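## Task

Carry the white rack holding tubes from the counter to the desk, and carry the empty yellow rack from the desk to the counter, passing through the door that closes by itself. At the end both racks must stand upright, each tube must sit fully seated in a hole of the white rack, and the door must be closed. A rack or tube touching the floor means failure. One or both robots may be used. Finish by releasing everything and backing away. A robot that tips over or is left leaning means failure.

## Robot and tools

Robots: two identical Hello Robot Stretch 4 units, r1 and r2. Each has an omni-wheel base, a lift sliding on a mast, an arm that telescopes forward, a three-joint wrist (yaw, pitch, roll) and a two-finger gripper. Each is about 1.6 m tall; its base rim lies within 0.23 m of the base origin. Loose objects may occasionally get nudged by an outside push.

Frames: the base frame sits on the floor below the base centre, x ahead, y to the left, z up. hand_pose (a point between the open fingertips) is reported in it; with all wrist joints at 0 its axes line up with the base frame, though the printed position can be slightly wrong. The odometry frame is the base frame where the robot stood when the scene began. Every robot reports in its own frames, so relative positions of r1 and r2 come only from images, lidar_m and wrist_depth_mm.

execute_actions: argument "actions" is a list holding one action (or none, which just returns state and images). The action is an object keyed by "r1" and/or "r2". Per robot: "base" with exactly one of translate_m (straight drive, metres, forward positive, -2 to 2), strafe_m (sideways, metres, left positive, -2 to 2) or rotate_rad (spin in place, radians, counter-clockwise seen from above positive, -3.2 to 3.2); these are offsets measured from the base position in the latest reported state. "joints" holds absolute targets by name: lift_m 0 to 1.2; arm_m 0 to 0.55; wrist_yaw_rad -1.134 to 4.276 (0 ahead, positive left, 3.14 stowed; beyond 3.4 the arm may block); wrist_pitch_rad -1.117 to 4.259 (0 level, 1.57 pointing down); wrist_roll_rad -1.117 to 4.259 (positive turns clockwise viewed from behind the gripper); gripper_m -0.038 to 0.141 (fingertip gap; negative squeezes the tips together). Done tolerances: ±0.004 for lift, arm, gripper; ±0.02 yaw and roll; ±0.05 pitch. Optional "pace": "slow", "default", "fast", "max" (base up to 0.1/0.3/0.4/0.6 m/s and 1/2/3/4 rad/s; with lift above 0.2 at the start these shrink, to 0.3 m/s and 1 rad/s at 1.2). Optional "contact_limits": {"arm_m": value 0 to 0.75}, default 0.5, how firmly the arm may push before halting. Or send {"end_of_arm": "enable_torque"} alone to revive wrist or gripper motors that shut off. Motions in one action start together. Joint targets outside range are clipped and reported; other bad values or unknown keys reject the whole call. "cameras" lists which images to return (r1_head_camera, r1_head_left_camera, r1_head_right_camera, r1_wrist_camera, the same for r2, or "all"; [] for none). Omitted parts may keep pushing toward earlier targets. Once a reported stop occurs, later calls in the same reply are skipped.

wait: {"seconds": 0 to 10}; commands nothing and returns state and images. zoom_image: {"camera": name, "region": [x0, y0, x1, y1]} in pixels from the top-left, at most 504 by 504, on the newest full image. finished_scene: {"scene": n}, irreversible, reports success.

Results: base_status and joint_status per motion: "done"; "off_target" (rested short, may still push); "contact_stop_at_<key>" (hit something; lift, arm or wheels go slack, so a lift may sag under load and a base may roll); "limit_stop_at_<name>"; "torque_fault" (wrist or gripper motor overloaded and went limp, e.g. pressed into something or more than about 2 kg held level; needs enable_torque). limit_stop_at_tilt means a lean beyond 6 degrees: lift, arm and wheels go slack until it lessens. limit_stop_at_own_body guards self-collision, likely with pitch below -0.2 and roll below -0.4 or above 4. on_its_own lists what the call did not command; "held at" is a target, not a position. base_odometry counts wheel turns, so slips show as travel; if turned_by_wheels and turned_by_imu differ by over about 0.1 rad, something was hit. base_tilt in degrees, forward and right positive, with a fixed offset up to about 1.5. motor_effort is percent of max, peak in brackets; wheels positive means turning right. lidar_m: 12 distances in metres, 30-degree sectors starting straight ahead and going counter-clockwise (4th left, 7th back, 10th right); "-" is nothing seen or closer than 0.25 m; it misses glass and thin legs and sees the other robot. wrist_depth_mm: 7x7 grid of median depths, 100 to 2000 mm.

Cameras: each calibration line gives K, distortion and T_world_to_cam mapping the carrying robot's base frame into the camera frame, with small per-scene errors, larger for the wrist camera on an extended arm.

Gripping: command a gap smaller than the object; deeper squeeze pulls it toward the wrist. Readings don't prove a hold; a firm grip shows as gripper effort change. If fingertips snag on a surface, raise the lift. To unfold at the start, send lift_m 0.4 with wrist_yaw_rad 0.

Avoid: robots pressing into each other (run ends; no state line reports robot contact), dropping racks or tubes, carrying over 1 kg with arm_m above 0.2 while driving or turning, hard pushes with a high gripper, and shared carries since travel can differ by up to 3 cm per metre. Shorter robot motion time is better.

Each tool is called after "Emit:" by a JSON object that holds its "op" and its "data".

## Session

Emit:
{"op": "execute_actions", "data": {"actions": []}}

Scene clock: 0.00 s.
r1.base_odometry: x=+0.000 y=+0.000 heading=+0.000 (m, m, rad; r1's odometry frame)
r1.turned_by_wheels: +0.000 (rad since the last result)
r1.turned_by_imu: +0.000 (rad since the last result)
r1.base_tilt: forward=-0.2 right=+0.9 (deg)
r1.lidar_m: 0.83 0.86 1.05 1.96 0.96 1.09 1.10 1.10 1.30 1.14 1.14 0.97
r1.base_status: not commanded
r1.joint_positions: lift_m=+0.168 arm_m=-0.001 wrist_yaw_rad=+3.095 wrist_pitch_rad=-0.017 wrist_roll_rad=-0.018 gripper_m=+0.057
r1.joint_status: not commanded
r1.motor_effort: lift_m=+20 arm_m=+0 wrist_yaw_rad=+0 wrist_pitch_rad=-7 wrist_roll_rad=-4 gripper_m=-4 wheel_0=+1 wheel_1=+0 wheel_2=+0 (%)
r1.hand_pose: x=-0.1142 y=+0.1009 z=+0.3506 quat_wxyz=(+0.024, +0.008, -0.009, +1.000) (m; r1's base frame)
r1.wrist_depth_mm: - 143 221 1281 1336 1397 1118 / - 110 142 1281 1336 1430 1430 / - 114 142 1308 1336 1430 1464 / 145 143 182 1308 1336 1430 1499 / 214 1182 1255 1308 1366 1430 1464 / 223 1182 1042 1205 195 1336 1205 / 223 842 809 904 866 809 891
r2.base_odometry: x=+0.000 y=+0.000 heading=+0.000 (m, m, rad; r2's odometry frame)
r2.turned_by_wheels: +0.000 (rad since the last result)
r2.turned_by_imu: +0.000 (rad since the last result)
r2.base_tilt: forward=+0.2 right=+0.4 (deg)
r2.lidar_m: 2.04 2.23 1.62 1.03 0.93 0.93 0.96 0.86 0.86 1.10 1.67 1.69
r2.base_status: not commanded
r2.joint_positions: lift_m=+0.279 arm_m=-0.002 wrist_yaw_rad=+3.120 wrist_pitch_rad=+0.006 wrist_roll_rad=-0.010 gripper_m=+0.057
r2.joint_status: not commanded
r2.motor_effort: lift_m=+19 arm_m=+0 wrist_yaw_rad=+0 wrist_pitch_rad=-7 wrist_roll_rad=+1 gripper_m=-1 wheel_0=+0 wheel_1=-1 wheel_2=+1 (%)
r2.hand_pose: x=-0.1177 y=+0.0938 z=+0.4559 quat_wxyz=(+0.011, -0.003, -0.005, +1.000) (m; r2's base frame)
r2.wrist_depth_mm: - 131 1229 1281 1042 866 778 / - 132 1205 1281 1060 878 768 / 108 133 274 1308 1078 891 778 / 132 153 1182 1366 1060 917 788 / 866 1008 1138 1336 1060 917 798 / 878 991 211 1308 203 931 798 / 878 931 1042 - 1042 878 820
pictures: r1_head_camera, r1_head_left_camera, r1_head_right_camera, r1_wrist_camera, r2_head_camera, r2_head_left_camera, r2_head_right_camera, r2_wrist_camera
camera_calibration (this result's frames):
r1_wrist_camera: T_world_to_cam=[[-0.0317859, 0.99943, 0.0113733, -0.0891866], [0.0271241, 0.0122374, -0.999557, 0.401875], [-0.999127, -0.0314633, -0.0274976, 0.124764], [0, 0, 0, 1]] pos_world=[0.11092, 0.0881434, 0.406142]
r2_wrist_camera: T_world_to_cam=[[0.0684053, 0.99738, -0.023552, -0.0866667], [0.0541596, -0.027285, -0.998159, 0.508926], [-0.996186, 0.0670039, -0.0558841, 0.12934], [0, 0, 0, 1]] pos_world=[0.107212, 0.0916593, 0.513176]
Images, in order (width x height): r1_head_camera 420x560, r1_head_left_camera 420x672, r1_head_right_camera 420x672, r1_wrist_camera 616x392, r2_head_camera 420x560, r2_head_left_camera 420x672, r2_head_right_camera 420x672, r2_wrist_camera 616x392.

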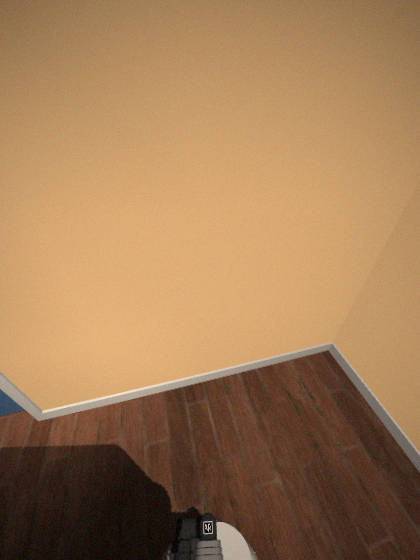

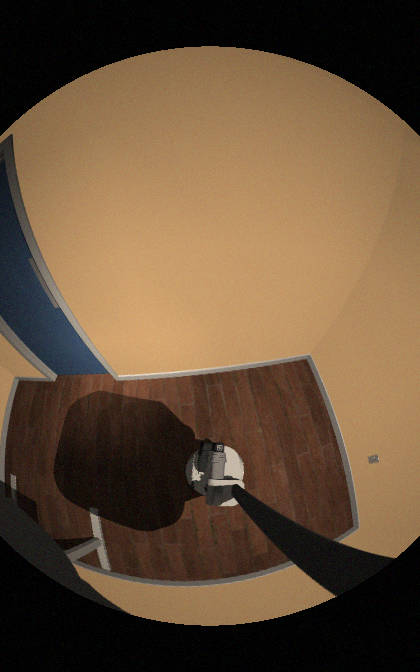

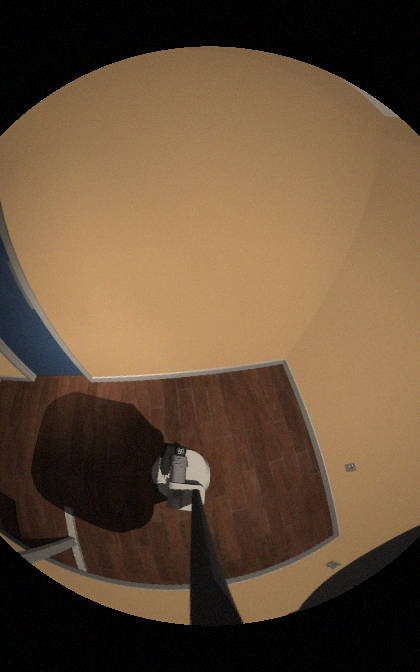

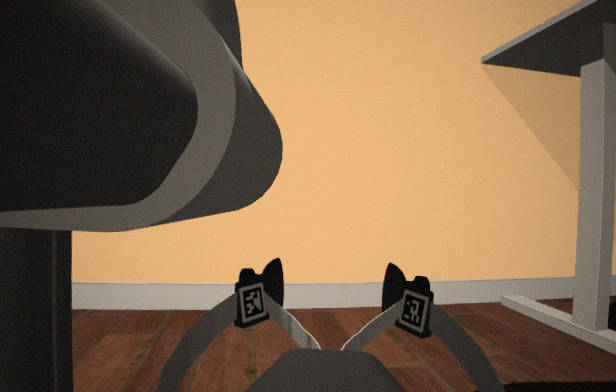

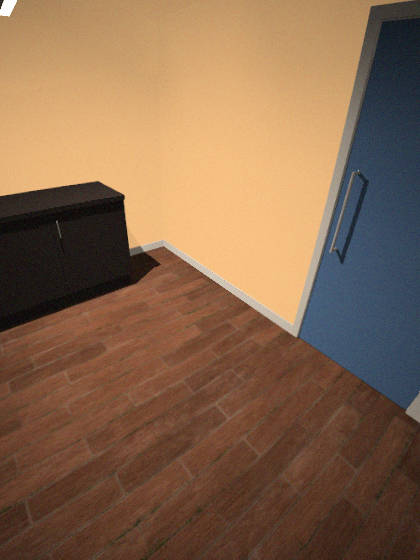

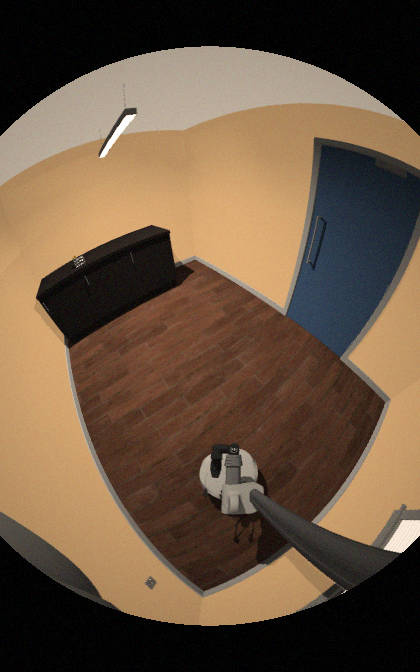

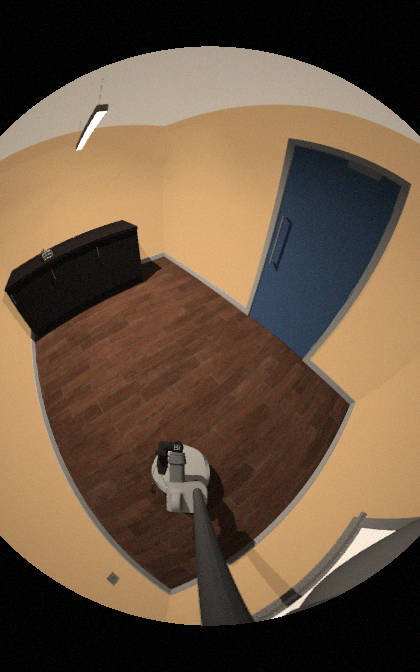

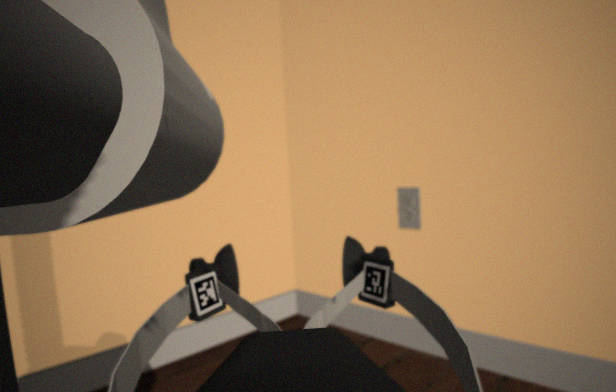

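Emit:
{"op": "execute_actions", "data": {"actions": [{"r1":{"base":{"rotate_rad":1.55},"joints":{"lift_m":0.8,"wrist_yaw_rad":0,"gripper_m":0.141}},"r2":{"base":{"rotate_rad":0.72},"joints":{"lift_m":0.8,"wrist_yaw_rad":0,"gripper_m":0.141}}}], "cameras": ["r1_head_camera","r2_head_camera"]}}

Emit:
{"op": "execute_actions", "data": {"actions": [{"r1":{"base":{"translate_m":1.3},"pace":"fast"},"r2":{"base":{"translate_m":1.5},"pace":"fast"}}], "cameras": []}}

Emit:
{"op": "execute_actions", "data": {"actions": [{"r1":{"base":{"rotate_rad":1.81}}}], "cameras": ["r1_head_camera","r1_wrist_camera","r2_head_camera","r2_wrist_camera"]}}

Scene clock: 5.63 s.
r1.base_odometry: x=+0.000 y=+0.000 heading=+1.550 (m, m, rad; r1's odometry frame)
r1.turned_by_wheels: +1.550 (rad since the last result)
r1.turned_by_imu: +1.538 (rad since the last result)
r1.base_tilt: forward=-0.1 right=+0.9 (deg)
r1.lidar_m: 1.93 0.96 1.08 1.10 1.10 1.33 1.16 1.17 1.00 0.87 0.87 1.00
r1.base_status: done
r1.joint_positions: lift_m=+0.800 arm_m=-0.001 wrist_yaw_rad=+0.000 wrist_pitch_rad=-0.017 wrist_roll_rad=-0.018 gripper_m=+0.141
r1.joint_status: all done
r1.motor_effort: lift_m=+26(32) arm_m=+0(1) wrist_yaw_rad=-1(9) wrist_pitch_rad=-8(7) wrist_roll_rad=-4(4) gripper_m=+1(3) wheel_0=+1(7) wheel_1=+2(4) wheel_2=+2(6) (%)
r1.hand_pose: x=+0.4583 y=-0.0873 z=+0.9826 quat_wxyz=(+1.000, -0.009, -0.008, +0.000) (m; r1's base frame)
r1.wrist_depth_mm: - - - - - 1336 976 / - - - - - 1366 991 / - - - - - 1336 991 / 1618 - - - - 1336 976 / - - - - - 1308 976 / - - 222 - 1756 199 976 / 1983 - - 152 1756 1281 946
r2.base_odometry: x=+0.000 y=+0.000 heading=+0.719 (m, m, rad; r2's odometry frame)
r2.turned_by_wheels: +0.719 (rad since the last result)
r2.turned_by_imu: +0.719 (rad since the last result)
r2.base_tilt: forward=+0.2 right=+0.4 (deg)
r2.lidar_m: 2.23 1.29 0.94 0.93 0.97 0.90 0.86 0.90 1.31 1.68 1.77 2.33
r2.base_status: done
r2.joint_positions: lift_m=+0.800 arm_m=-0.002 wrist_yaw_rad=+0.000 wrist_pitch_rad=+0.006 wrist_roll_rad=-0.010 gripper_m=+0.141
r2.joint_status: all done
r2.motor_effort: lift_m=+23(25) arm_m=+0(0) wrist_yaw_rad=+0(6) wrist_pitch_rad=-7(6) wrist_roll_rad=+1(1) gripper_m=+1(2) wheel_0=-5(12) wheel_1=-3(11) wheel_2=-3(11) (%)
r2.hand_pose: x=+0.4573 y=-0.0873 z=+0.9762 quat_wxyz=(+1.000, -0.005, +0.003, +0.000) (m; r2's base frame)
r2.wrist_depth_mm: 1661 - - - - - - / 1618 - - - - - - / 1661 - - - - - - / 1661 - - - - - - / 1576 - - - - - - / 1537 208 - - - - - / 1499 1983 - - - 1921 1921
pictures: r1_head_camera, r2_head_camera
Images, in order (width x height): r1_head_camera 420x560, r2_head_camera 420x560.

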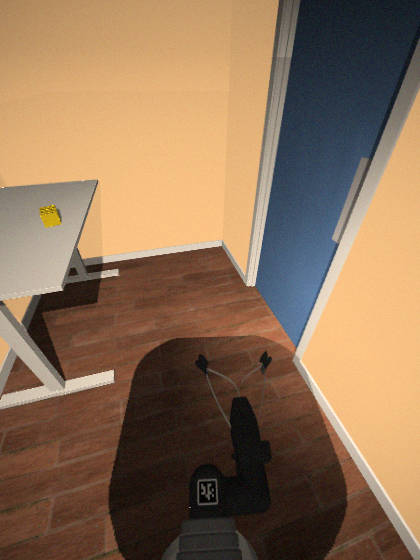

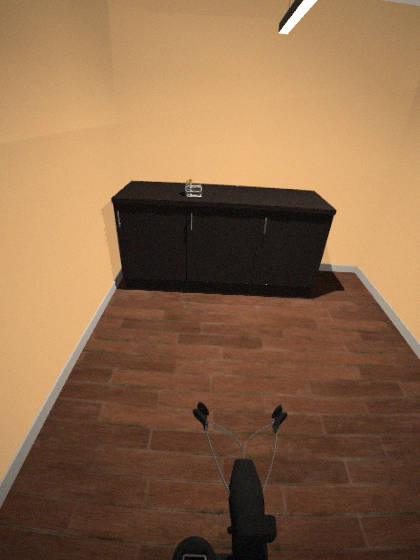

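Scene clock: 10.80 s.
r1.base_odometry: x=+0.026 y=+1.300 heading=+1.550 (m, m, rad; r1's odometry frame)
r1.turned_by_wheels: +0.000 (rad since the last result)
r1.turned_by_imu: -0.006 (rad since the last result)
r1.base_tilt: forward=-0.4 right=+1.1 (deg)
r1.lidar_m: 1.21 1.28 0.72 0.63 0.62 1.68 2.42 1.14 0.69 0.62 0.62 0.69
r1.base_status: done
r1.joint_positions: lift_m=+0.800 arm_m=-0.001 wrist_yaw_rad=+0.000 wrist_pitch_rad=-0.017 wrist_roll_rad=-0.018 gripper_m=+0.141
r1.joint_status: not commanded
r1.motor_effort: lift_m=+26(26) arm_m=-1(1) wrist_yaw_rad=-2(2) wrist_pitch_rad=-7(7) wrist_roll_rad=-4(4) gripper_m=-1(1) wheel_0=+1(6) wheel_1=+0(5) wheel_2=+1(11) (%)
r1.hand_pose: x=+0.4583 y=-0.0874 z=+0.9826 quat_wxyz=(+1.000, -0.009, -0.008, +0.000) (m; r1's base frame)
r1.wrist_depth_mm: 1008 1042 1078 1118 1160 723 539 / 1025 1060 1078 1118 1160 723 539 / 1025 1060 1098 1138 1160 723 530 / 1025 1042 1078 1138 1138 715 530 / 1008 1060 1098 1138 1138 715 525 / 1025 1042 222 1138 1042 199 530 / 1025 1060 1098 152 1025 691 525
r2.base_odometry: x=+1.128 y=+0.989 heading=+0.720 (m, m, rad; r2's odometry frame)
r2.turned_by_wheels: +0.001 (rad since the last result)
r2.turned_by_imu: -0.004 (rad since the last result)
r2.base_tilt: forward=+0.1 right=+0.4 (deg)
r2.lidar_m: 0.72 0.75 0.94 0.90 0.95 1.32 2.39 2.40 1.77 1.71 1.04 0.76
r2.base_status: done
r2.joint_positions: lift_m=+0.800 arm_m=-0.002 wrist_yaw_rad=+0.000 wrist_pitch_rad=+0.006 wrist_roll_rad=-0.010 gripper_m=+0.141
r2.joint_status: not commanded
r2.motor_effort: lift_m=+22(22) arm_m=+0(0) wrist_yaw_rad=+1(0) wrist_pitch_rad=-5(7) wrist_roll_rad=+1(0) gripper_m=-2(2) wheel_0=+5(10) wheel_1=+4(11) wheel_2=-1(16) (%)
r2.hand_pose: x=+0.4573 y=-0.0874 z=+0.9762 quat_wxyz=(+1.000, -0.005, +0.003, +0.000) (m; r2's base frame)
r2.wrist_depth_mm: 1078 1078 1078 1118 1118 1138 1182 / 1118 1098 1118 1118 1138 1138 1182 / 1098 1138 1118 1138 1138 1182 1160 / 1098 1118 1118 1138 1138 1160 1160 / 691 627 621 585 512 521 544 / 512 208 500 504 539 549 554 / 512 525 525 - 544 554 554
pictures: none
No camera images: the call's "cameras" was empty. Leave "cameras" out to get every camera's image.

Scene clock: 13.00 s.
r1.base_odometry: x=+0.026 y=+1.300 heading=-2.923 (m, m, rad; r1's odometry frame)
r1.turned_by_wheels: +1.810 (rad since the last result)
r1.turned_by_imu: +1.795 (rad since the last result)
r1.base_tilt: forward=-0.1 right=+1.0 (deg)
r1.lidar_m: 0.62 0.67 2.02 2.23 0.80 0.63 0.61 0.67 0.82 1.29 0.94 0.68
r1.base_status: done
r1.joint_positions: lift_m=+0.800 arm_m=-0.001 wrist_yaw_rad=+0.000 wrist_pitch_rad=-0.017 wrist_roll_rad=-0.018 gripper_m=+0.141
r1.joint_status: not commanded
r1.motor_effort: lift_m=+25(26) arm_m=+0(1) wrist_yaw_rad=-2(2) wrist_pitch_rad=-8(8) wrist_roll_rad=-3(3) gripper_m=+0(2) wheel_0=+1(7) wheel_1=+1(6) wheel_2=+2(8) (%)
r1.hand_pose: x=+0.4583 y=-0.0874 z=+0.9827 quat_wxyz=(+1.000, -0.009, -0.008, +0.000) (m; r1's base frame)
r1.wrist_depth_mm: 1308 1281 1255 1229 1205 1160 1138 / 1308 1281 1229 1229 1229 1160 1138 / 1308 1308 1255 1255 1182 1160 1138 / 1336 1308 1255 1229 1182 1182 1160 / 1308 549 484 508 530 530 559 / 1308 1308 223 1205 1182 199 1160 / 1336 1308 1281 152 1205 1160 1160
r2.base_odometry: x=+1.128 y=+0.989 heading=+0.720 (m, m, rad; r2's odometry frame)
r2.turned_by_wheels: +0.000 (rad since the last result)
r2.turned_by_imu: +0.001 (rad since the last result)
r2.base_tilt: forward=+0.2 right=+0.4 (deg)
r2.lidar_m: 0.71 0.75 0.94 0.90 0.94 1.32 2.39 2.40 1.76 1.71 1.05 0.76
r2.base_status: not commanded
r2.joint_positions: lift_m=+0.800 arm_m=-0.002 wrist_yaw_rad=+0.000 wrist_pitch_rad=+0.006 wrist_roll_rad=-0.010 gripper_m=+0.141
r2.joint_status: not commanded
r2.motor_effort: lift_m=+22(22) arm_m=+0(0) wrist_yaw_rad=+0(1) wrist_pitch_rad=-5(5) wrist_roll_rad=+0(0) gripper_m=+1(0) wheel_0=+5(5) wheel_1=+4(4) wheel_2=-1(1) (%)
r2.hand_pose: x=+0.4573 y=-0.0874 z=+0.9762 quat_wxyz=(+1.000, -0.005, +0.003, +0.000) (m; r2's base frame)
r2.wrist_depth_mm: 1078 1118 1098 1118 1138 1118 1138 / 1078 1098 1118 1138 1118 1138 1182 / 1098 1118 1118 1138 1138 1160 1160 / 1098 1098 1138 1138 1182 1138 1182 / 683 627 627 580 512 521 544 / 508 208 500 504 539 549 554 / 517 521 525 - 544 549 554
pictures: r1_head_camera, r1_wrist_camera, r2_head_camera, r2_wrist_camera
camera_calibration (this result's frames):
r1_wrist_camera: T_world_to_cam=[[0.0788526, -0.996821, 0.0113734, -0.115161], [-0.0265175, -0.0135023, -0.999557, 1.04275], [0.996534, 0.0785161, -0.0274979, -0.196712], [0, 0, 0, 1]] pos_world=[0.232762, -0.0852709, 1.03819]
r2_wrist_camera: T_world_to_cam=[[-0.0463097, -0.998649, -0.0235519, -0.0550438], [-0.0547508, 0.0260793, -0.998159, 1.0467], [0.997426, -0.044935, -0.0558845, -0.178173], [0, 0, 0, 1]] pos_world=[0.232473, -0.0902727, 1.03352]
Images, in order (width x height): r1_head_camera 420x560, r1_wrist_camera 616x392, r2_head_camera 420x560, r2_wrist_camera 616x392.

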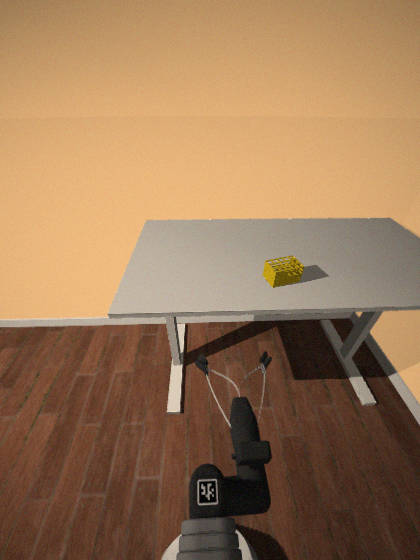

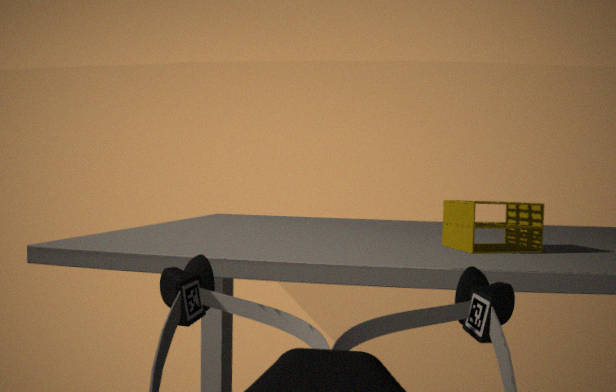

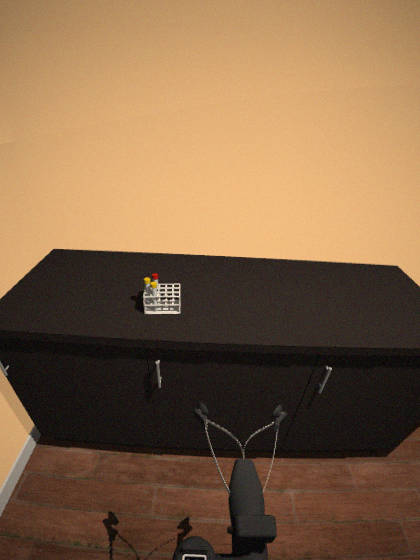

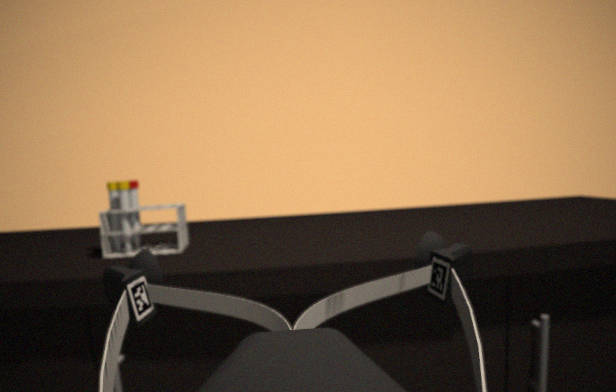

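Emit:
{"op": "execute_actions", "data": {"actions": [{"r1":{"base":{"strafe_m":-0.55},"joints":{"lift_m":0.835}},"r2":{"base":{"strafe_m":0.17},"joints":{"lift_m":0.785}}}], "cameras": []}}

Emit:
{"op": "execute_actions", "data": {"actions": [{"r1":{"base":{"rotate_rad":0.38},"joints":{"arm_m":0.2}},"r2":{"base":{"rotate_rad":0.07},"joints":{"arm_m":0.27}}}], "cameras": ["r1_head_camera","r1_wrist_camera","r2_head_camera","r2_wrist_camera"]}}

Scene clock: 18.67 s.
r1.base_odometry: x=-0.093 y=+1.837 heading=-2.922 (m, m, rad; r1's odometry frame)
r1.turned_by_wheels: +0.000 (rad since the last result)
r1.turned_by_imu: +0.000 (rad since the last result)
r1.base_tilt: forward=-0.2 right=+0.9 (deg)
r1.lidar_m: 0.63 0.66 0.90 2.24 0.93 0.64 0.52 0.58 0.76 0.73 0.75 0.68
r1.base_status: done
r1.joint_positions: lift_m=+0.835 arm_m=-0.001 wrist_yaw_rad=+0.000 wrist_pitch_rad=-0.017 wrist_roll_rad=-0.018 gripper_m=+0.141
r1.joint_status: all done
r1.motor_effort: lift_m=+25(31) arm_m=+0(0) wrist_yaw_rad=-1(1) wrist_pitch_rad=-7(7) wrist_roll_rad=-3(4) gripper_m=-1(1) wheel_0=-2(9) wheel_1=+1(9) wheel_2=+0(2) (%)
r1.hand_pose: x=+0.4583 y=-0.0874 z=+1.0177 quat_wxyz=(+1.000, -0.009, -0.008, +0.000) (m; r1's base frame)
r1.wrist_depth_mm: 1308 1255 1229 1229 1160 1160 1098 / 1308 1281 1255 1205 1182 1160 1118 / 1336 1281 1255 1205 1182 1160 1118 / 1308 1281 1229 1229 1182 1160 1098 / 615 627 654 715 750 788 788 / 1308 1308 222 430 421 199 427 / 1336 1281 1255 152 1182 1160 976
r2.base_odometry: x=+1.016 y=+1.116 heading=+0.720 (m, m, rad; r2's odometry frame)
r2.turned_by_wheels: +0.000 (rad since the last result)
r2.turned_by_imu: +0.003 (rad since the last result)
r2.base_tilt: forward=+0.1 right=+0.4 (deg)
r2.lidar_m: 0.70 0.77 0.77 0.73 0.77 1.06 2.39 2.50 1.95 1.86 1.03 0.74
r2.base_status: done
r2.joint_positions: lift_m=+0.785 arm_m=-0.002 wrist_yaw_rad=+0.000 wrist_pitch_rad=+0.006 wrist_roll_rad=-0.010 gripper_m=+0.141
r2.joint_status: all done
r2.motor_effort: lift_m=+16(21) arm_m=+0(0) wrist_yaw_rad=+1(2) wrist_pitch_rad=-7(5) wrist_roll_rad=+0(1) gripper_m=-1(2) wheel_0=-6(15) wheel_1=+4(13) wheel_2=+0(1) (%)
r2.hand_pose: x=+0.4573 y=-0.0874 z=+0.9618 quat_wxyz=(+1.000, -0.005, +0.003, +0.000) (m; r2's base frame)
r2.wrist_depth_mm: 1098 1098 1098 1138 1138 1138 1160 / 1118 1098 1098 1118 1138 1160 1160 / 1118 1118 1138 1138 1138 1160 1182 / 1118 1138 1138 1138 1160 1160 1042 / 609 574 549 512 512 521 544 / 508 209 500 525 539 549 554 / 517 525 525 - 544 554 554
pictures: none
No camera images: the call's "cameras" was empty. Leave "cameras" out to get every camera's image.

Scene clock: 20.60 s.
r1.base_odometry: x=-0.093 y=+1.837 heading=-2.542 (m, m, rad; r1's odometry frame)
r1.turned_by_wheels: +0.380 (rad since the last result)
r1.turned_by_imu: +0.377 (rad since the last result)
r1.base_tilt: forward=-0.2 right=+0.9 (deg)
r1.lidar_m: 0.66 0.80 2.98 1.07 0.69 0.55 0.55 0.72 0.73 0.74 0.70 0.63
r1.base_status: done
r1.joint_positions: lift_m=+0.835 arm_m=+0.199 wrist_yaw_rad=+0.000 wrist_pitch_rad=-0.017 wrist_roll_rad=-0.018 gripper_m=+0.141
r1.joint_status: all done
r1.motor_effort: lift_m=+25(25) arm_m=+5(6) wrist_yaw_rad=+0(0) wrist_pitch_rad=-7(7) wrist_roll_rad=-4(3) gripper_m=-1(1) wheel_0=+0(6) wheel_1=+1(4) wheel_2=+2(5) (%)
r1.hand_pose: x=+0.6584 y=-0.0874 z=+1.0177 quat_wxyz=(+1.000, -0.009, -0.008, +0.000) (m; r1's base frame)
r1.wrist_depth_mm: 1921 1537 1308 1138 1025 917 831 / 1808 1537 1308 1138 1025 917 820 / 1863 1537 1308 1138 1008 904 831 / 1863 1499 1308 1138 1008 917 831 / 609 640 676 512 535 759 768 / 1708 359 221 366 373 199 379 / 1808 1537 303 152 247 248 265
r2.base_odometry: x=+1.016 y=+1.116 heading=+0.788 (m, m, rad; r2's odometry frame)
r2.turned_by_wheels: +0.069 (rad since the last result)
r2.turned_by_imu: +0.069 (rad since the last result)
r2.base_tilt: forward=+0.1 right=+0.4 (deg)
r2.lidar_m: 0.72 0.77 0.75 0.72 0.78 1.17 2.38 2.48 1.93 1.87 0.97 0.75
r2.base_status: done
r2.joint_positions: lift_m=+0.785 arm_m=+0.268 wrist_yaw_rad=+0.000 wrist_pitch_rad=+0.006 wrist_roll_rad=-0.010 gripper_m=+0.141
r2.joint_status: all done
r2.motor_effort: lift_m=+16(16) arm_m=+9(9) wrist_yaw_rad=+0(2) wrist_pitch_rad=-5(7) wrist_roll_rad=+0(1) gripper_m=+2(0) wheel_0=-7(8) wheel_1=-4(9) wheel_2=-4(11) (%)
r2.hand_pose: x=+0.7278 y=-0.0874 z=+0.9618 quat_wxyz=(+1.000, -0.005, +0.003, +0.000) (m; r2's base frame)
r2.wrist_depth_mm: 842 854 854 842 842 842 831 / 866 854 866 842 842 842 842 / 878 866 866 866 842 842 854 / 891 878 878 866 866 866 854 / 597 569 389 433 433 427 415 / 319 208 263 272 258 255 262 / 232 231 230 - 229 227 227
pictures: r1_head_camera, r1_wrist_camera, r2_head_camera, r2_wrist_camera
camera_calibration (this result's frames):
r1_wrist_camera: T_world_to_cam=[[0.0788538, -0.996821, 0.0113754, -0.131342], [-0.0264916, -0.0135022, -0.999558, 1.08305], [0.996534, 0.0785175, -0.0274721, -0.395203], [0, 0, 0, 1]] pos_world=[0.432882, -0.0852708, 1.07321]
r2_wrist_camera: T_world_to_cam=[[-0.0462411, -0.998652, -0.0235579, -0.0428838], [-0.0546254, 0.0260757, -0.998166, 1.04701], [0.997436, -0.0448694, -0.0557576, -0.448879], [0, 0, 0, 1]] pos_world=[0.502938, -0.0902686, 1.01905]
Images, in order (width x height): r1_head_camera 420x560, r1_wrist_camera 616x392, r2_head_camera 420x560, r2_wrist_camera 616x392.

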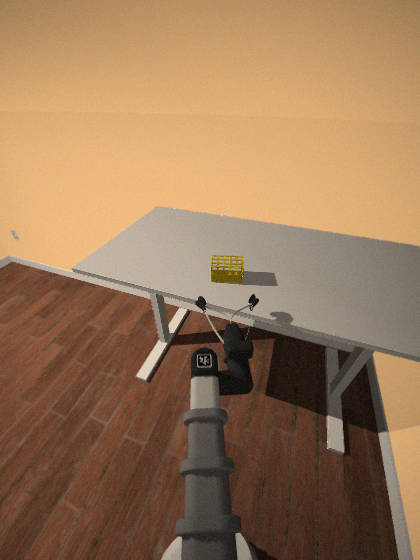

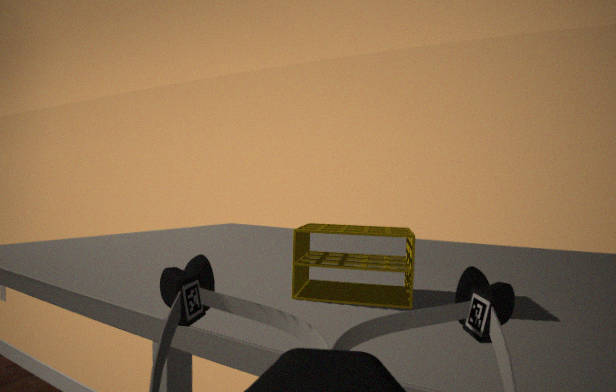

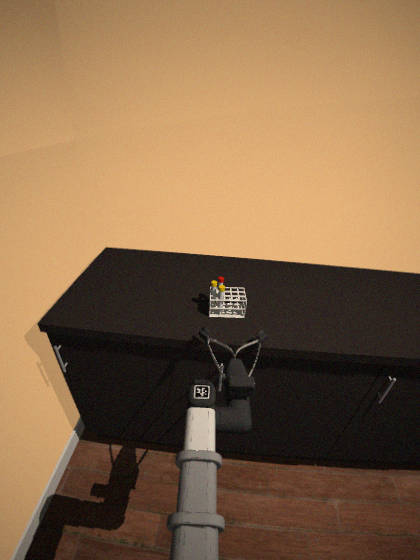

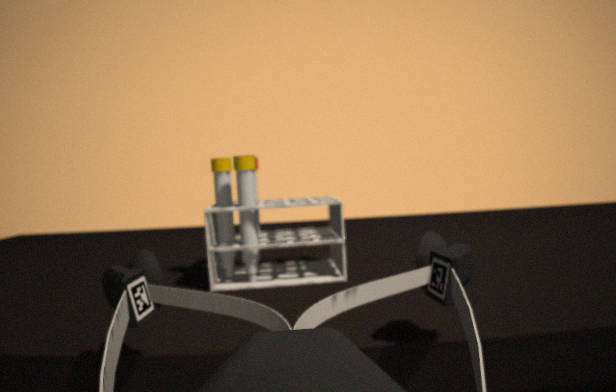

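Emit:
{"op": "execute_actions", "data": {"actions": [{"r1":{"base":{"strafe_m":-0.02},"joints":{"arm_m":0.31,"wrist_pitch_rad":0.08}},"r2":{"base":{"strafe_m":0.012},"joints":{"arm_m":0.36}}}], "cameras": ["r1_wrist_camera","r2_wrist_camera"]}}

Scene clock: 23.53 s.
r1.base_odometry: x=-0.105 y=+1.853 heading=-2.542 (m, m, rad; r1's odometry frame)
r1.turned_by_wheels: +0.000 (rad since the last result)
r1.turned_by_imu: +0.000 (rad since the last result)
r1.base_tilt: forward=-0.1 right=+1.0 (deg)
r1.lidar_m: 0.71 0.79 2.99 1.09 0.69 0.54 0.58 0.75 0.70 0.68 0.70 0.62
r1.base_status: done
r1.joint_positions: lift_m=+0.835 arm_m=+0.309 wrist_yaw_rad=+0.000 wrist_pitch_rad=+0.082 wrist_roll_rad=-0.018 gripper_m=+0.141
r1.joint_status: all done
r1.motor_effort: lift_m=+25(25) arm_m=+6(6) wrist_yaw_rad=-1(1) wrist_pitch_rad=-7(6) wrist_roll_rad=-3(3) gripper_m=+0(1) wheel_0=-2(6) wheel_1=+0(6) wheel_2=+0(2) (%)
r1.hand_pose: x=+0.7674 y=-0.0874 z=+0.9893 quat_wxyz=(+0.999, -0.009, +0.041, +0.000) (m; r1's base frame)
r1.wrist_depth_mm: 1537 1308 1098 960 866 768 715 / 1576 1281 1138 991 878 788 723 / 1618 1366 1160 1008 891 798 741 / 1576 1281 931 778 831 798 732 / 387 399 404 336 382 433 433 / 248 253 222 266 267 199 268 / 221 193 191 152 194 193 203
r2.base_odometry: x=+1.008 y=+1.124 heading=+0.788 (m, m, rad; r2's odometry frame)
r2.turned_by_wheels: +0.000 (rad since the last result)
r2.turned_by_imu: +0.001 (rad since the last result)
r2.base_tilt: forward=+0.2 right=+0.4 (deg)
r2.lidar_m: 0.72 0.80 0.74 0.70 0.77 1.14 2.38 2.48 1.93 1.89 0.94 0.75
r2.base_status: done
r2.joint_positions: lift_m=+0.785 arm_m=+0.358 wrist_yaw_rad=+0.000 wrist_pitch_rad=+0.006 wrist_roll_rad=-0.010 gripper_m=+0.141
r2.joint_status: all done
r2.motor_effort: lift_m=+16(16) arm_m=+9(9) wrist_yaw_rad=+1(1) wrist_pitch_rad=-5(5) wrist_roll_rad=-1(1) gripper_m=-1(0) wheel_0=-7(12) wheel_1=+6(9) wheel_2=+0(5) (%)
r2.hand_pose: x=+0.8178 y=-0.0874 z=+0.9618 quat_wxyz=(+1.000, -0.005, +0.003, +0.000) (m; r2's base frame)
r2.wrist_depth_mm: 768 768 759 759 750 759 750 / 778 778 768 768 759 768 759 / 778 778 778 768 778 768 759 / 798 788 294 778 778 778 768 / 597 564 289 404 332 427 415 / 319 209 262 271 258 255 260 / 224 216 214 - 213 197 198
pictures: r1_wrist_camera, r2_wrist_camera
camera_calibration (this result's frames):
r1_wrist_camera: T_world_to_cam=[[0.0795603, -0.996824, 0.00355899, -0.132437], [-0.124907, -0.0135113, -0.992076, 1.12562], [0.988973, 0.0784854, -0.125585, -0.401807], [0, 0, 0, 1]] pos_world=[0.54851, -0.0852722, 1.06671]
r2_wrist_camera: T_world_to_cam=[[-0.0462454, -0.998652, -0.0235578, -0.0387199], [-0.0546236, 0.0260759, -0.998166, 1.05193], [0.997436, -0.0448738, -0.0557559, -0.538649], [0, 0, 0, 1]] pos_world=[0.592937, -0.0902688, 1.01905]
Images, in order (width x height): r1_wrist_camera 616x392, r2_wrist_camera 616x392.

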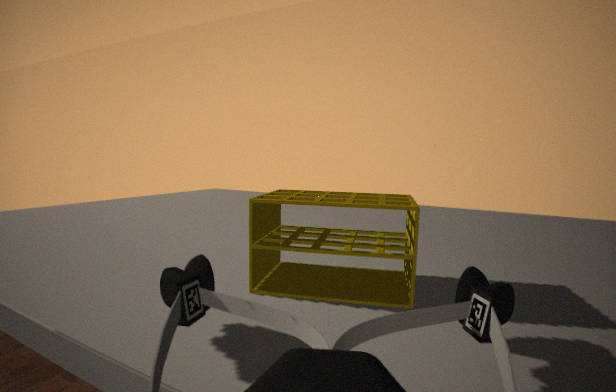

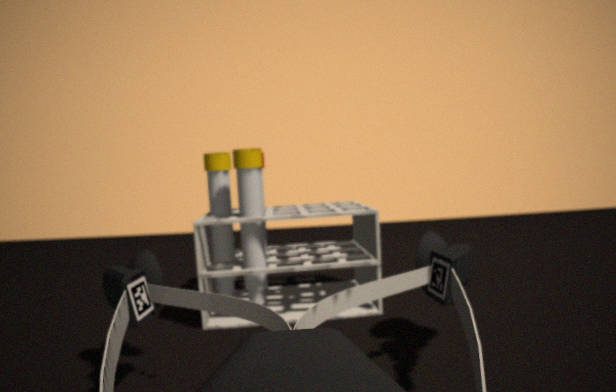

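Emit:
{"op": "execute_actions", "data": {"actions": [{"r1":{"joints":{"arm_m":0.39,"lift_m":0.845},"pace":"slow"},"r2":{"joints":{"arm_m":0.435,"lift_m":0.78},"pace":"slow"}}], "cameras": ["r1_wrist_camera","r2_wrist_camera"]}}

Emit:
{"op": "execute_actions", "data": {"actions": [{"r1":{"joints":{"gripper_m":0.05}},"r2":{"joints":{"gripper_m":0.05}}}], "cameras": []}}

Emit:
{"op": "execute_actions", "data": {"actions": [{"r1":{"joints":{"lift_m":0.89}},"r2":{"joints":{"lift_m":0.87}}}], "cameras": ["r1_head_camera","r1_wrist_camera","r2_head_camera","r2_wrist_camera"]}}

Scene clock: 27.17 s.
r1.base_odometry: x=-0.105 y=+1.853 heading=-2.542 (m, m, rad; r1's odometry frame)
r1.turned_by_wheels: +0.000 (rad since the last result)
r1.turned_by_imu: +0.000 (rad since the last result)
r1.base_tilt: forward=-0.1 right=+1.1 (deg)
r1.lidar_m: 0.66 0.80 2.99 1.10 0.71 0.55 0.58 0.74 0.69 0.71 0.70 0.62
r1.base_status: not commanded
r1.joint_positions: lift_m=+0.845 arm_m=+0.389 wrist_yaw_rad=+0.000 wrist_pitch_rad=+0.082 wrist_roll_rad=-0.018 gripper_m=+0.141
r1.joint_status: all done
r1.motor_effort: lift_m=+27(29) arm_m=+6(6) wrist_yaw_rad=-2(1) wrist_pitch_rad=-7(7) wrist_roll_rad=-4(4) gripper_m=+0(0) wheel_0=-2(2) wheel_1=+0(0) wheel_2=+0(1) (%)
r1.hand_pose: x=+0.8474 y=-0.0874 z=+0.9991 quat_wxyz=(+0.999, -0.009, +0.041, +0.000) (m; r1's base frame)
r1.wrist_depth_mm: 1430 1182 1008 878 798 707 647 / 1430 1205 1025 891 798 723 661 / 1499 1229 1042 917 820 723 668 / 1464 1182 1025 891 809 741 676 / 421 430 228 249 379 473 473 / 270 274 206 226 210 194 290 / 202 202 207 152 206 210 214
r2.base_odometry: x=+1.008 y=+1.124 heading=+0.788 (m, m, rad; r2's odometry frame)
r2.turned_by_wheels: +0.000 (rad since the last result)
r2.turned_by_imu: +0.005 (rad since the last result)
r2.base_tilt: forward=+0.0 right=+0.4 (deg)
r2.lidar_m: 0.74 0.78 0.74 0.71 0.79 1.16 2.38 2.48 1.95 1.88 0.95 0.73
r2.base_status: not commanded
r2.joint_positions: lift_m=+0.780 arm_m=+0.432 wrist_yaw_rad=-0.019 wrist_pitch_rad=+0.010 wrist_roll_rad=-0.011 gripper_m=+0.141
r2.joint_status: all done
r2.on_its_own: wrist_yaw_rad is at rest, and its effort (+55) is outside its rest range (-13 to +13)
r2.motor_effort: lift_m=+16(15) arm_m=+19(20) wrist_yaw_rad=+55(55) wrist_pitch_rad=-15(16) wrist_roll_rad=+1(3) gripper_m=+1(0) wheel_0=-2(7) wheel_1=+6(6) wheel_2=-9(9) (%)
r2.hand_pose: x=+0.8893 y=-0.0928 z=+0.9557 quat_wxyz=(+1.000, -0.005, +0.005, -0.009) (m; r2's base frame)
r2.wrist_depth_mm: 683 691 699 683 676 691 683 / 699 699 699 699 699 699 699 / 715 699 225 699 707 699 707 / 715 723 220 707 707 707 707 / 549 404 224 469 234 402 389 / 297 193 202 200 228 240 247 / 211 198 197 - 201 186 189
pictures: r1_wrist_camera, r2_wrist_camera
camera_calibration (this result's frames):
r1_wrist_camera: T_world_to_cam=[[0.079548, -0.996825, 0.00355885, -0.138828], [-0.124907, -0.0135096, -0.992076, 1.14538], [0.988974, 0.0784732, -0.125585, -0.479664], [0, 0, 0, 1]] pos_world=[0.628485, -0.0852731, 1.07656]
r2_wrist_camera: T_world_to_cam=[[-0.0651428, -0.997614, -0.0228709, -0.0247222], [-0.0579421, 0.0266625, -0.997964, 1.05272], [0.996192, -0.0636849, -0.0595407, -0.607616], [0, 0, 0, 1]] pos_world=[0.664689, -0.0914275, 1.01384]
Images, in order (width x height): r1_wrist_camera 616x392, r2_wrist_camera 616x392.

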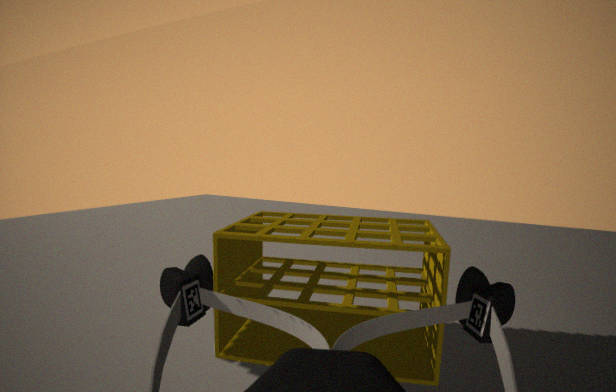

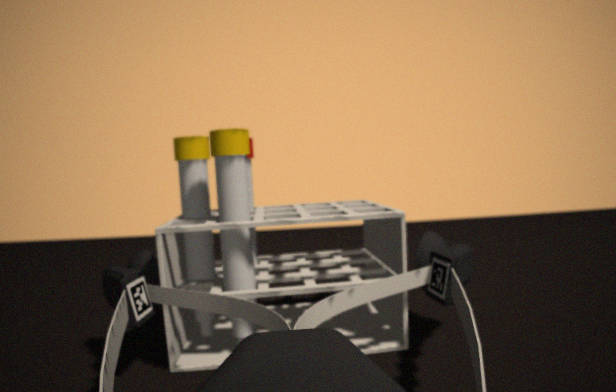

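Scene clock: 29.10 s.
r1.base_odometry: x=-0.105 y=+1.853 heading=-2.542 (m, m, rad; r1's odometry frame)
r1.turned_by_wheels: +0.000 (rad since the last result)
r1.turned_by_imu: +0.000 (rad since the last result)
r1.base_tilt: forward=-0.3 right=+1.0 (deg)
r1.lidar_m: 0.69 0.82 2.99 1.09 0.70 0.54 0.57 0.71 0.70 0.71 0.70 0.61
r1.base_status: not commanded
r1.joint_positions: lift_m=+0.845 arm_m=+0.389 wrist_yaw_rad=+0.000 wrist_pitch_rad=+0.083 wrist_roll_rad=-0.018 gripper_m=+0.051
r1.joint_status: all done
r1.motor_effort: lift_m=+27(26) arm_m=+6(6) wrist_yaw_rad=-1(0) wrist_pitch_rad=-9(9) wrist_roll_rad=-3(4) gripper_m=-32(33) wheel_0=-2(2) wheel_1=+0(0) wheel_2=+0(0) (%)
r1.hand_pose: x=+0.8474 y=-0.0874 z=+0.9989 quat_wxyz=(+0.999, -0.009, +0.041, +0.000) (m; r1's base frame)
r1.wrist_depth_mm: 1366 1182 991 878 798 707 647 / 1430 1205 1042 904 798 715 654 / 1464 1229 1060 917 798 732 661 / 1464 1182 1008 891 809 732 676 / 418 430 220 407 217 469 473 / 268 179 200 225 224 173 289 / 202 200 187 213 190 198 -
r2.base_odometry: x=+1.008 y=+1.124 heading=+0.788 (m, m, rad; r2's odometry frame)
r2.turned_by_wheels: +0.000 (rad since the last result)
r2.turned_by_imu: +0.001 (rad since the last result)
r2.base_tilt: forward=+0.1 right=+0.3 (deg)
r2.lidar_m: 0.72 0.79 0.72 0.71 0.78 1.16 2.38 2.48 1.94 1.87 0.95 0.74
r2.base_status: not commanded
r2.joint_positions: lift_m=+0.780 arm_m=+0.432 wrist_yaw_rad=-0.019 wrist_pitch_rad=+0.010 wrist_roll_rad=-0.011 gripper_m=+0.051
r2.joint_status: all done
r2.on_its_own: wrist_yaw_rad is at rest, and its effort (+55) is outside its rest range (-13 to +13)
r2.motor_effort: lift_m=+15(15) arm_m=+19(19) wrist_yaw_rad=+55(56) wrist_pitch_rad=-18(17) wrist_roll_rad=+1(2) gripper_m=-34(32) wheel_0=-2(1) wheel_1=+6(6) wheel_2=-9(9) (%)
r2.hand_pose: x=+0.8893 y=-0.0928 z=+0.9556 quat_wxyz=(+1.000, -0.005, +0.005, -0.009) (m; r2's base frame)
r2.wrist_depth_mm: 699 691 691 691 683 691 699 / 707 691 691 691 691 699 691 / 707 707 201 699 699 699 707 / 707 715 201 715 707 715 707 / 549 455 202 255 223 410 389 / 297 171 181 203 186 181 244 / 191 204 184 - 187 192 -
pictures: none
No camera images: the call's "cameras" was empty. Leave "cameras" out to get every camera's image.

Scene clock: 30.47 s.
r1.base_odometry: x=-0.105 y=+1.853 heading=-2.542 (m, m, rad; r1's odometry frame)
r1.turned_by_wheels: +0.000 (rad since the last result)
r1.turned_by_imu: +0.000 (rad since the last result)
r1.base_tilt: forward=+0.0 right=+1.0 (deg)
r1.lidar_m: 0.65 0.79 2.99 1.08 0.69 0.55 0.57 0.73 0.71 0.72 0.70 0.61
r1.base_status: not commanded
r1.joint_positions: lift_m=+0.890 arm_m=+0.389 wrist_yaw_rad=+0.000 wrist_pitch_rad=+0.083 wrist_roll_rad=-0.018 gripper_m=+0.051
r1.joint_status: all done
r1.motor_effort: lift_m=+27(26) arm_m=+5(6) wrist_yaw_rad=-2(0) wrist_pitch_rad=-9(9) wrist_roll_rad=-5(4) gripper_m=-33(29) wheel_0=-2(2) wheel_1=+0(0) wheel_2=+0(0) (%)
r1.hand_pose: x=+0.8474 y=-0.0874 z=+1.0438 quat_wxyz=(+0.999, -0.009, +0.041, +0.000) (m; r1's base frame)
r1.wrist_depth_mm: 1397 1182 1008 891 798 707 654 / 1430 1205 1025 904 798 715 654 / 1499 1255 1042 917 809 732 661 / 1499 1229 1060 917 831 732 676 / 574 597 221 554 220 640 647 / 370 179 200 226 224 174 399 / 276 276 193 212 190 272 208
r2.base_odometry: x=+1.008 y=+1.125 heading=+0.789 (m, m, rad; r2's odometry frame)
r2.turned_by_wheels: +0.001 (rad since the last result)
r2.turned_by_imu: +0.001 (rad since the last result)
r2.base_tilt: forward=+0.2 right=+0.4 (deg)
r2.lidar_m: 0.72 0.79 0.75 0.72 0.76 1.13 2.39 2.46 1.93 1.89 0.96 0.73
r2.base_status: not commanded
r2.joint_positions: lift_m=+0.870 arm_m=+0.433 wrist_yaw_rad=+0.000 wrist_pitch_rad=+0.007 wrist_roll_rad=-0.011 gripper_m=+0.051
r2.joint_status: all done
r2.motor_effort: lift_m=+22(26) arm_m=+9(19) wrist_yaw_rad=+0(55) wrist_pitch_rad=-11(21) wrist_roll_rad=+1(1) gripper_m=-33(32) wheel_0=-1(2) wheel_1=+5(6) wheel_2=+3(9) (%)
r2.hand_pose: x=+0.8928 y=-0.0874 z=+1.0458 quat_wxyz=(+1.000, -0.005, +0.004, +0.000) (m; r2's base frame)
r2.wrist_depth_mm: 699 699 691 683 683 676 668 / 707 699 691 699 691 691 676 / 707 707 200 699 691 683 683 / 723 715 200 707 699 691 683 / 732 715 202 254 223 699 691 / 569 171 182 204 185 181 459 / 362 387 184 - 198 364 351
pictures: r1_head_camera, r1_wrist_camera, r2_head_camera, r2_wrist_camera
camera_calibration (this result's frames):
r1_wrist_camera: T_world_to_cam=[[0.0795515, -0.996825, 0.00347701, -0.138905], [-0.12578, -0.0134979, -0.991966, 1.19038], [0.988864, 0.078475, -0.126454, -0.473044], [0, 0, 0, 1]] pos_world=[0.628552, -0.0852737, 1.12149]
r2_wrist_camera: T_world_to_cam=[[-0.046437, -0.998655, -0.0230741, -0.0336525], [-0.0559769, 0.0256642, -0.998102, 1.14101], [0.997352, -0.0450572, -0.0570934, -0.607346], [0, 0, 0, 1]] pos_world=[0.668045, -0.0902556, 1.10339]
Images, in order (width x height): r1_head_camera 420x560, r1_wrist_camera 616x392, r2_head_camera 420x560, r2_wrist_camera 616x392.

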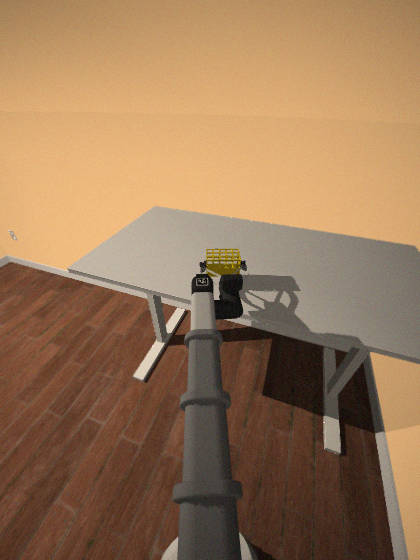

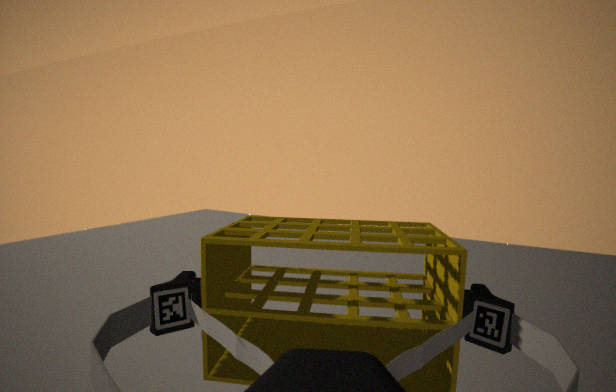

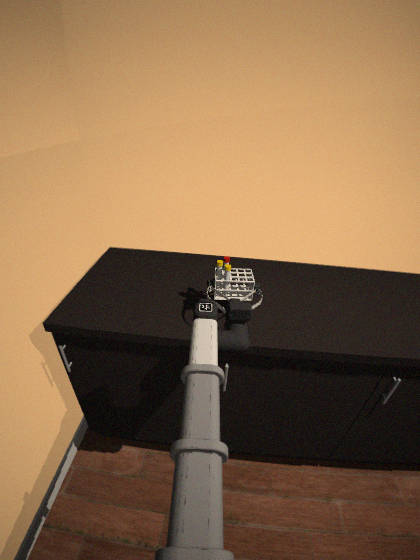

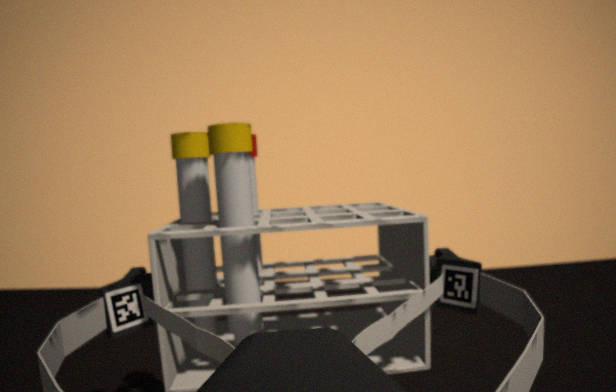

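Emit:
{"op": "execute_actions", "data": {"actions": [{"r1":{"base":{"rotate_rad":-0.37},"joints":{"arm_m":0,"wrist_yaw_rad":0.35}},"r2":{"joints":{"arm_m":0}}}], "cameras": []}}

Emit:
{"op": "execute_actions", "data": {"actions": [{"r1":{"base":{"strafe_m":0.6}},"r2":{"base":{"rotate_rad":-1.66},"pace":"slow"}}], "cameras": []}}

Emit:
{"op": "execute_actions", "data": {"actions": [{"r1":{"base":{"translate_m":-0.65},"pace":"slow"},"r2":{"base":{"strafe_m":-0.3}}}], "cameras": ["r1_head_left_camera","r1_head_right_camera","r2_head_camera"]}}

Scene clock: 34.87 s.
r1.base_odometry: x=-0.105 y=+1.853 heading=-2.912 (m, m, rad; r1's odometry frame)
r1.turned_by_wheels: -0.370 (rad since the last result)
r1.turned_by_imu: -0.367 (rad since the last result)
r1.base_tilt: forward=-0.3 right=+0.9 (deg)
r1.lidar_m: 0.40 0.67 0.93 2.17 0.89 0.66 0.56 0.60 0.74 0.71 0.74 0.66
r1.base_status: done
r1.joint_positions: lift_m=+0.890 arm_m=+0.001 wrist_yaw_rad=+0.350 wrist_pitch_rad=+0.083 wrist_roll_rad=-0.018 gripper_m=+0.051
r1.joint_status: all done
r1.motor_effort: lift_m=+26(27) arm_m=-5(7) wrist_yaw_rad=-1(5) wrist_pitch_rad=-11(10) wrist_roll_rad=-4(3) gripper_m=-31(31) wheel_0=-2(6) wheel_1=-1(4) wheel_2=+1(8) (%)
r1.hand_pose: x=+0.4719 y=+0.0165 z=+1.0437 quat_wxyz=(+0.984, -0.016, +0.039, +0.174) (m; r1's base frame)
r1.wrist_depth_mm: 1921 1661 1430 1255 1118 1025 946 / 1983 1708 1430 1281 1138 1042 946 / - 1756 1464 1281 1160 1042 960 / - 1708 1430 1281 1160 1042 976 / - 676 221 564 219 654 654 / - 179 200 225 224 174 402 / 1921 1756 193 212 190 1042 324
r2.base_odometry: x=+1.008 y=+1.125 heading=+0.789 (m, m, rad; r2's odometry frame)
r2.turned_by_wheels: +0.000 (rad since the last result)
r2.turned_by_imu: +0.001 (rad since the last result)
r2.base_tilt: forward=+0.2 right=+0.4 (deg)
r2.lidar_m: 0.41 0.77 0.74 0.71 0.76 1.13 2.39 2.47 1.92 1.89 0.97 0.75
r2.base_status: not commanded
r2.joint_positions: lift_m=+0.870 arm_m=+0.002 wrist_yaw_rad=+0.000 wrist_pitch_rad=+0.007 wrist_roll_rad=-0.011 gripper_m=+0.051
r2.joint_status: all done
r2.motor_effort: lift_m=+23(23) arm_m=-9(10) wrist_yaw_rad=+1(0) wrist_pitch_rad=-9(10) wrist_roll_rad=+1(1) gripper_m=-31(32) wheel_0=-1(1) wheel_1=+5(5) wheel_2=+3(3) (%)
r2.hand_pose: x=+0.4610 y=-0.0875 z=+1.0458 quat_wxyz=(+1.000, -0.005, +0.004, +0.000) (m; r2's base frame)
r2.wrist_depth_mm: 1138 1138 1118 1098 1098 1078 1060 / 1138 1160 1138 1118 1098 1098 1078 / 1138 1138 200 1118 1118 1118 1118 / 1138 1160 200 1160 1138 1118 1138 / 1042 904 193 255 223 798 741 / 574 170 182 204 186 181 504 / 512 535 184 - 198 521 525
pictures: none
No camera images: the call's "cameras" was empty. Leave "cameras" out to get every camera's image.

Scene clock: 38.20 s.
r1.base_odometry: x=+0.032 y=+1.269 heading=-2.913 (m, m, rad; r1's odometry frame)
r1.turned_by_wheels: +0.000 (rad since the last result)
r1.turned_by_imu: +0.001 (rad since the last result)
r1.base_tilt: forward=-0.2 right=+1.0 (deg)
r1.lidar_m: 0.43 0.66 2.04 2.17 0.81 0.65 0.63 0.68 0.84 1.31 0.95 0.65
r1.base_status: done
r1.joint_positions: lift_m=+0.890 arm_m=+0.001 wrist_yaw_rad=+0.350 wrist_pitch_rad=+0.083 wrist_roll_rad=-0.018 gripper_m=+0.051
r1.joint_status: not commanded
r1.motor_effort: lift_m=+27(27) arm_m=-6(5) wrist_yaw_rad=+0(1) wrist_pitch_rad=-11(10) wrist_roll_rad=-3(3) gripper_m=-32(30) wheel_0=+0(10) wheel_1=-2(9) wheel_2=+1(0) (%)
r1.hand_pose: x=+0.4719 y=+0.0165 z=+1.0437 quat_wxyz=(+0.984, -0.016, +0.039, +0.174) (m; r1's base frame)
r1.wrist_depth_mm: 1983 1708 1430 1281 1138 1025 946 / 1983 1708 1464 1281 1160 1042 946 / - 1756 1499 1308 1160 1060 960 / - 1756 1537 1308 1182 1060 976 / - 1756 221 564 219 654 661 / - 178 200 225 224 173 402 / 1863 1808 193 212 190 1078 330
r2.base_odometry: x=+1.008 y=+1.125 heading=-0.870 (m, m, rad; r2's odometry frame)
r2.turned_by_wheels: -1.658 (rad since the last result)
r2.turned_by_imu: -1.652 (rad since the last result)
r2.base_tilt: forward=+0.1 right=+0.4 (deg)
r2.lidar_m: 0.43 1.07 0.77 0.71 0.77 0.74 0.72 0.76 1.02 2.34 2.49 1.97
r2.base_status: done
r2.joint_positions: lift_m=+0.870 arm_m=+0.002 wrist_yaw_rad=+0.000 wrist_pitch_rad=+0.007 wrist_roll_rad=-0.011 gripper_m=+0.051
r2.joint_status: not commanded
r2.motor_effort: lift_m=+22(23) arm_m=-9(9) wrist_yaw_rad=+1(2) wrist_pitch_rad=-10(10) wrist_roll_rad=+1(1) gripper_m=-32(33) wheel_0=+7(11) wheel_1=+7(9) wheel_2=+7(13) (%)
r2.hand_pose: x=+0.4610 y=-0.0875 z=+1.0458 quat_wxyz=(+1.000, -0.005, +0.004, +0.000) (m; r2's base frame)
r2.wrist_depth_mm: 1537 1576 1661 1618 1618 1708 1708 / 1618 1618 1618 1661 1661 1661 1708 / 1618 1618 200 1661 1708 1756 1756 / 1576 1618 200 1661 1661 1708 1756 / 1618 1618 192 255 223 1756 1756 / 1661 170 181 203 186 181 1756 / 1661 1661 185 - 198 1756 1863
pictures: none
No camera images: the call's "cameras" was empty. Leave "cameras" out to get every camera's image.

Scene clock: 50.47 s.
r1.base_odometry: x=+0.664 y=+1.416 heading=-2.912 (m, m, rad; r1's odometry frame)
r1.turned_by_wheels: +0.000 (rad since the last result)
r1.turned_by_imu: -0.316 (rad since the last result)
r1.base_tilt: forward=-0.3 right=+0.8 (deg)
r1.lidar_m: 0.43 1.19 2.24 2.29 0.25 0.26 0.25 - 0.25 0.26 0.55 1.47
r1.base_status: done
r1.joint_positions: lift_m=+0.890 arm_m=+0.001 wrist_yaw_rad=+0.350 wrist_pitch_rad=+0.083 wrist_roll_rad=-0.018 gripper_m=+0.051
r1.joint_status: not commanded
r1.motor_effort: lift_m=+23(27) arm_m=-5(5) wrist_yaw_rad=+0(3) wrist_pitch_rad=-10(11) wrist_roll_rad=-4(5) gripper_m=-34(31) wheel_0=+0(18) wheel_1=-7(25) wheel_2=+12(23) (%)
r1.hand_pose: x=+0.4718 y=+0.0165 z=+1.0440 quat_wxyz=(+0.984, -0.016, +0.039, +0.174) (m; r1's base frame)
r1.wrist_depth_mm: 1983 1863 1756 1708 1661 1618 1576 / 1921 1863 1808 1808 1708 1661 1618 / 1983 1863 1863 1808 1708 1708 1618 / - 1983 1863 1499 1537 1618 1661 / - 1921 221 1464 220 1708 1661 / - 179 200 225 224 174 1661 / 1921 1863 193 212 190 1808 1708
r2.base_odometry: x=+0.779 y=+0.931 heading=-0.869 (m, m, rad; r2's odometry frame)
r2.turned_by_wheels: +0.000 (rad since the last result)
r2.turned_by_imu: +0.003 (rad since the last result)
r2.base_tilt: forward=+0.1 right=+0.4 (deg)
r2.lidar_m: 0.42 1.51 1.08 1.02 1.03 0.75 0.72 0.75 1.04 2.04 2.12 1.76
r2.base_status: done
r2.joint_positions: lift_m=+0.870 arm_m=+0.002 wrist_yaw_rad=+0.000 wrist_pitch_rad=+0.007 wrist_roll_rad=-0.011 gripper_m=+0.051
r2.joint_status: not commanded
r2.motor_effort: lift_m=+23(23) arm_m=-9(9) wrist_yaw_rad=+1(2) wrist_pitch_rad=-10(8) wrist_roll_rad=+0(1) gripper_m=-32(30) wheel_0=+5(14) wheel_1=-2(13) wheel_2=+0(4) (%)
r2.hand_pose: x=+0.4610 y=-0.0875 z=+1.0458 quat_wxyz=(+1.000, -0.005, +0.004, +0.000) (m; r2's base frame)
r2.wrist_depth_mm: 1576 1576 1618 1618 1537 1576 1661 / 1537 1618 1618 1661 1537 1618 1756 / 1576 1576 199 1661 1576 1618 1756 / 1618 1661 200 1708 1537 1661 1756 / 1576 1661 202 255 223 1708 1756 / 1618 170 181 203 186 181 1756 / 1661 1661 184 - 198 1661 1808
pictures: r1_head_left_camera, r1_head_right_camera, r2_head_camera
Images, in order (width x height): r1_head_left_camera 420x672, r1_head_right_camera 420x672, r2_head_camera 420x560.

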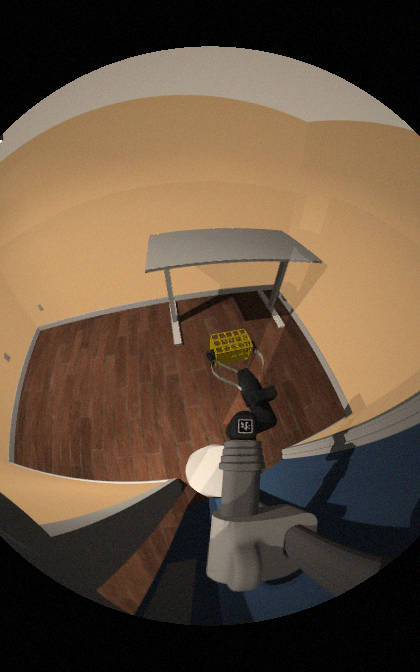

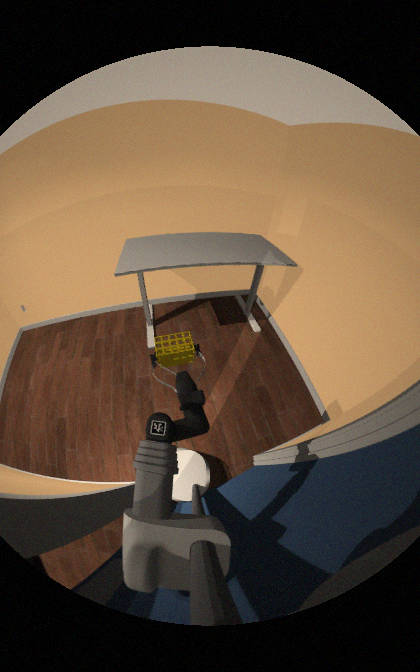

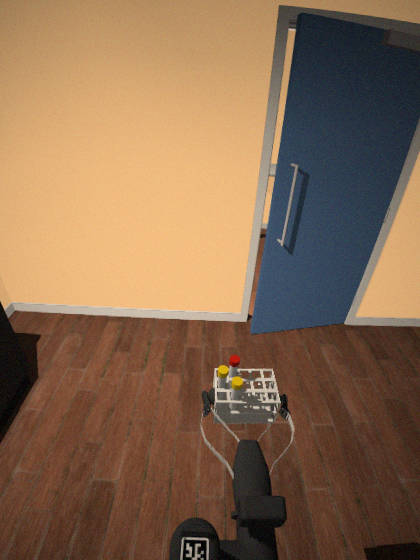

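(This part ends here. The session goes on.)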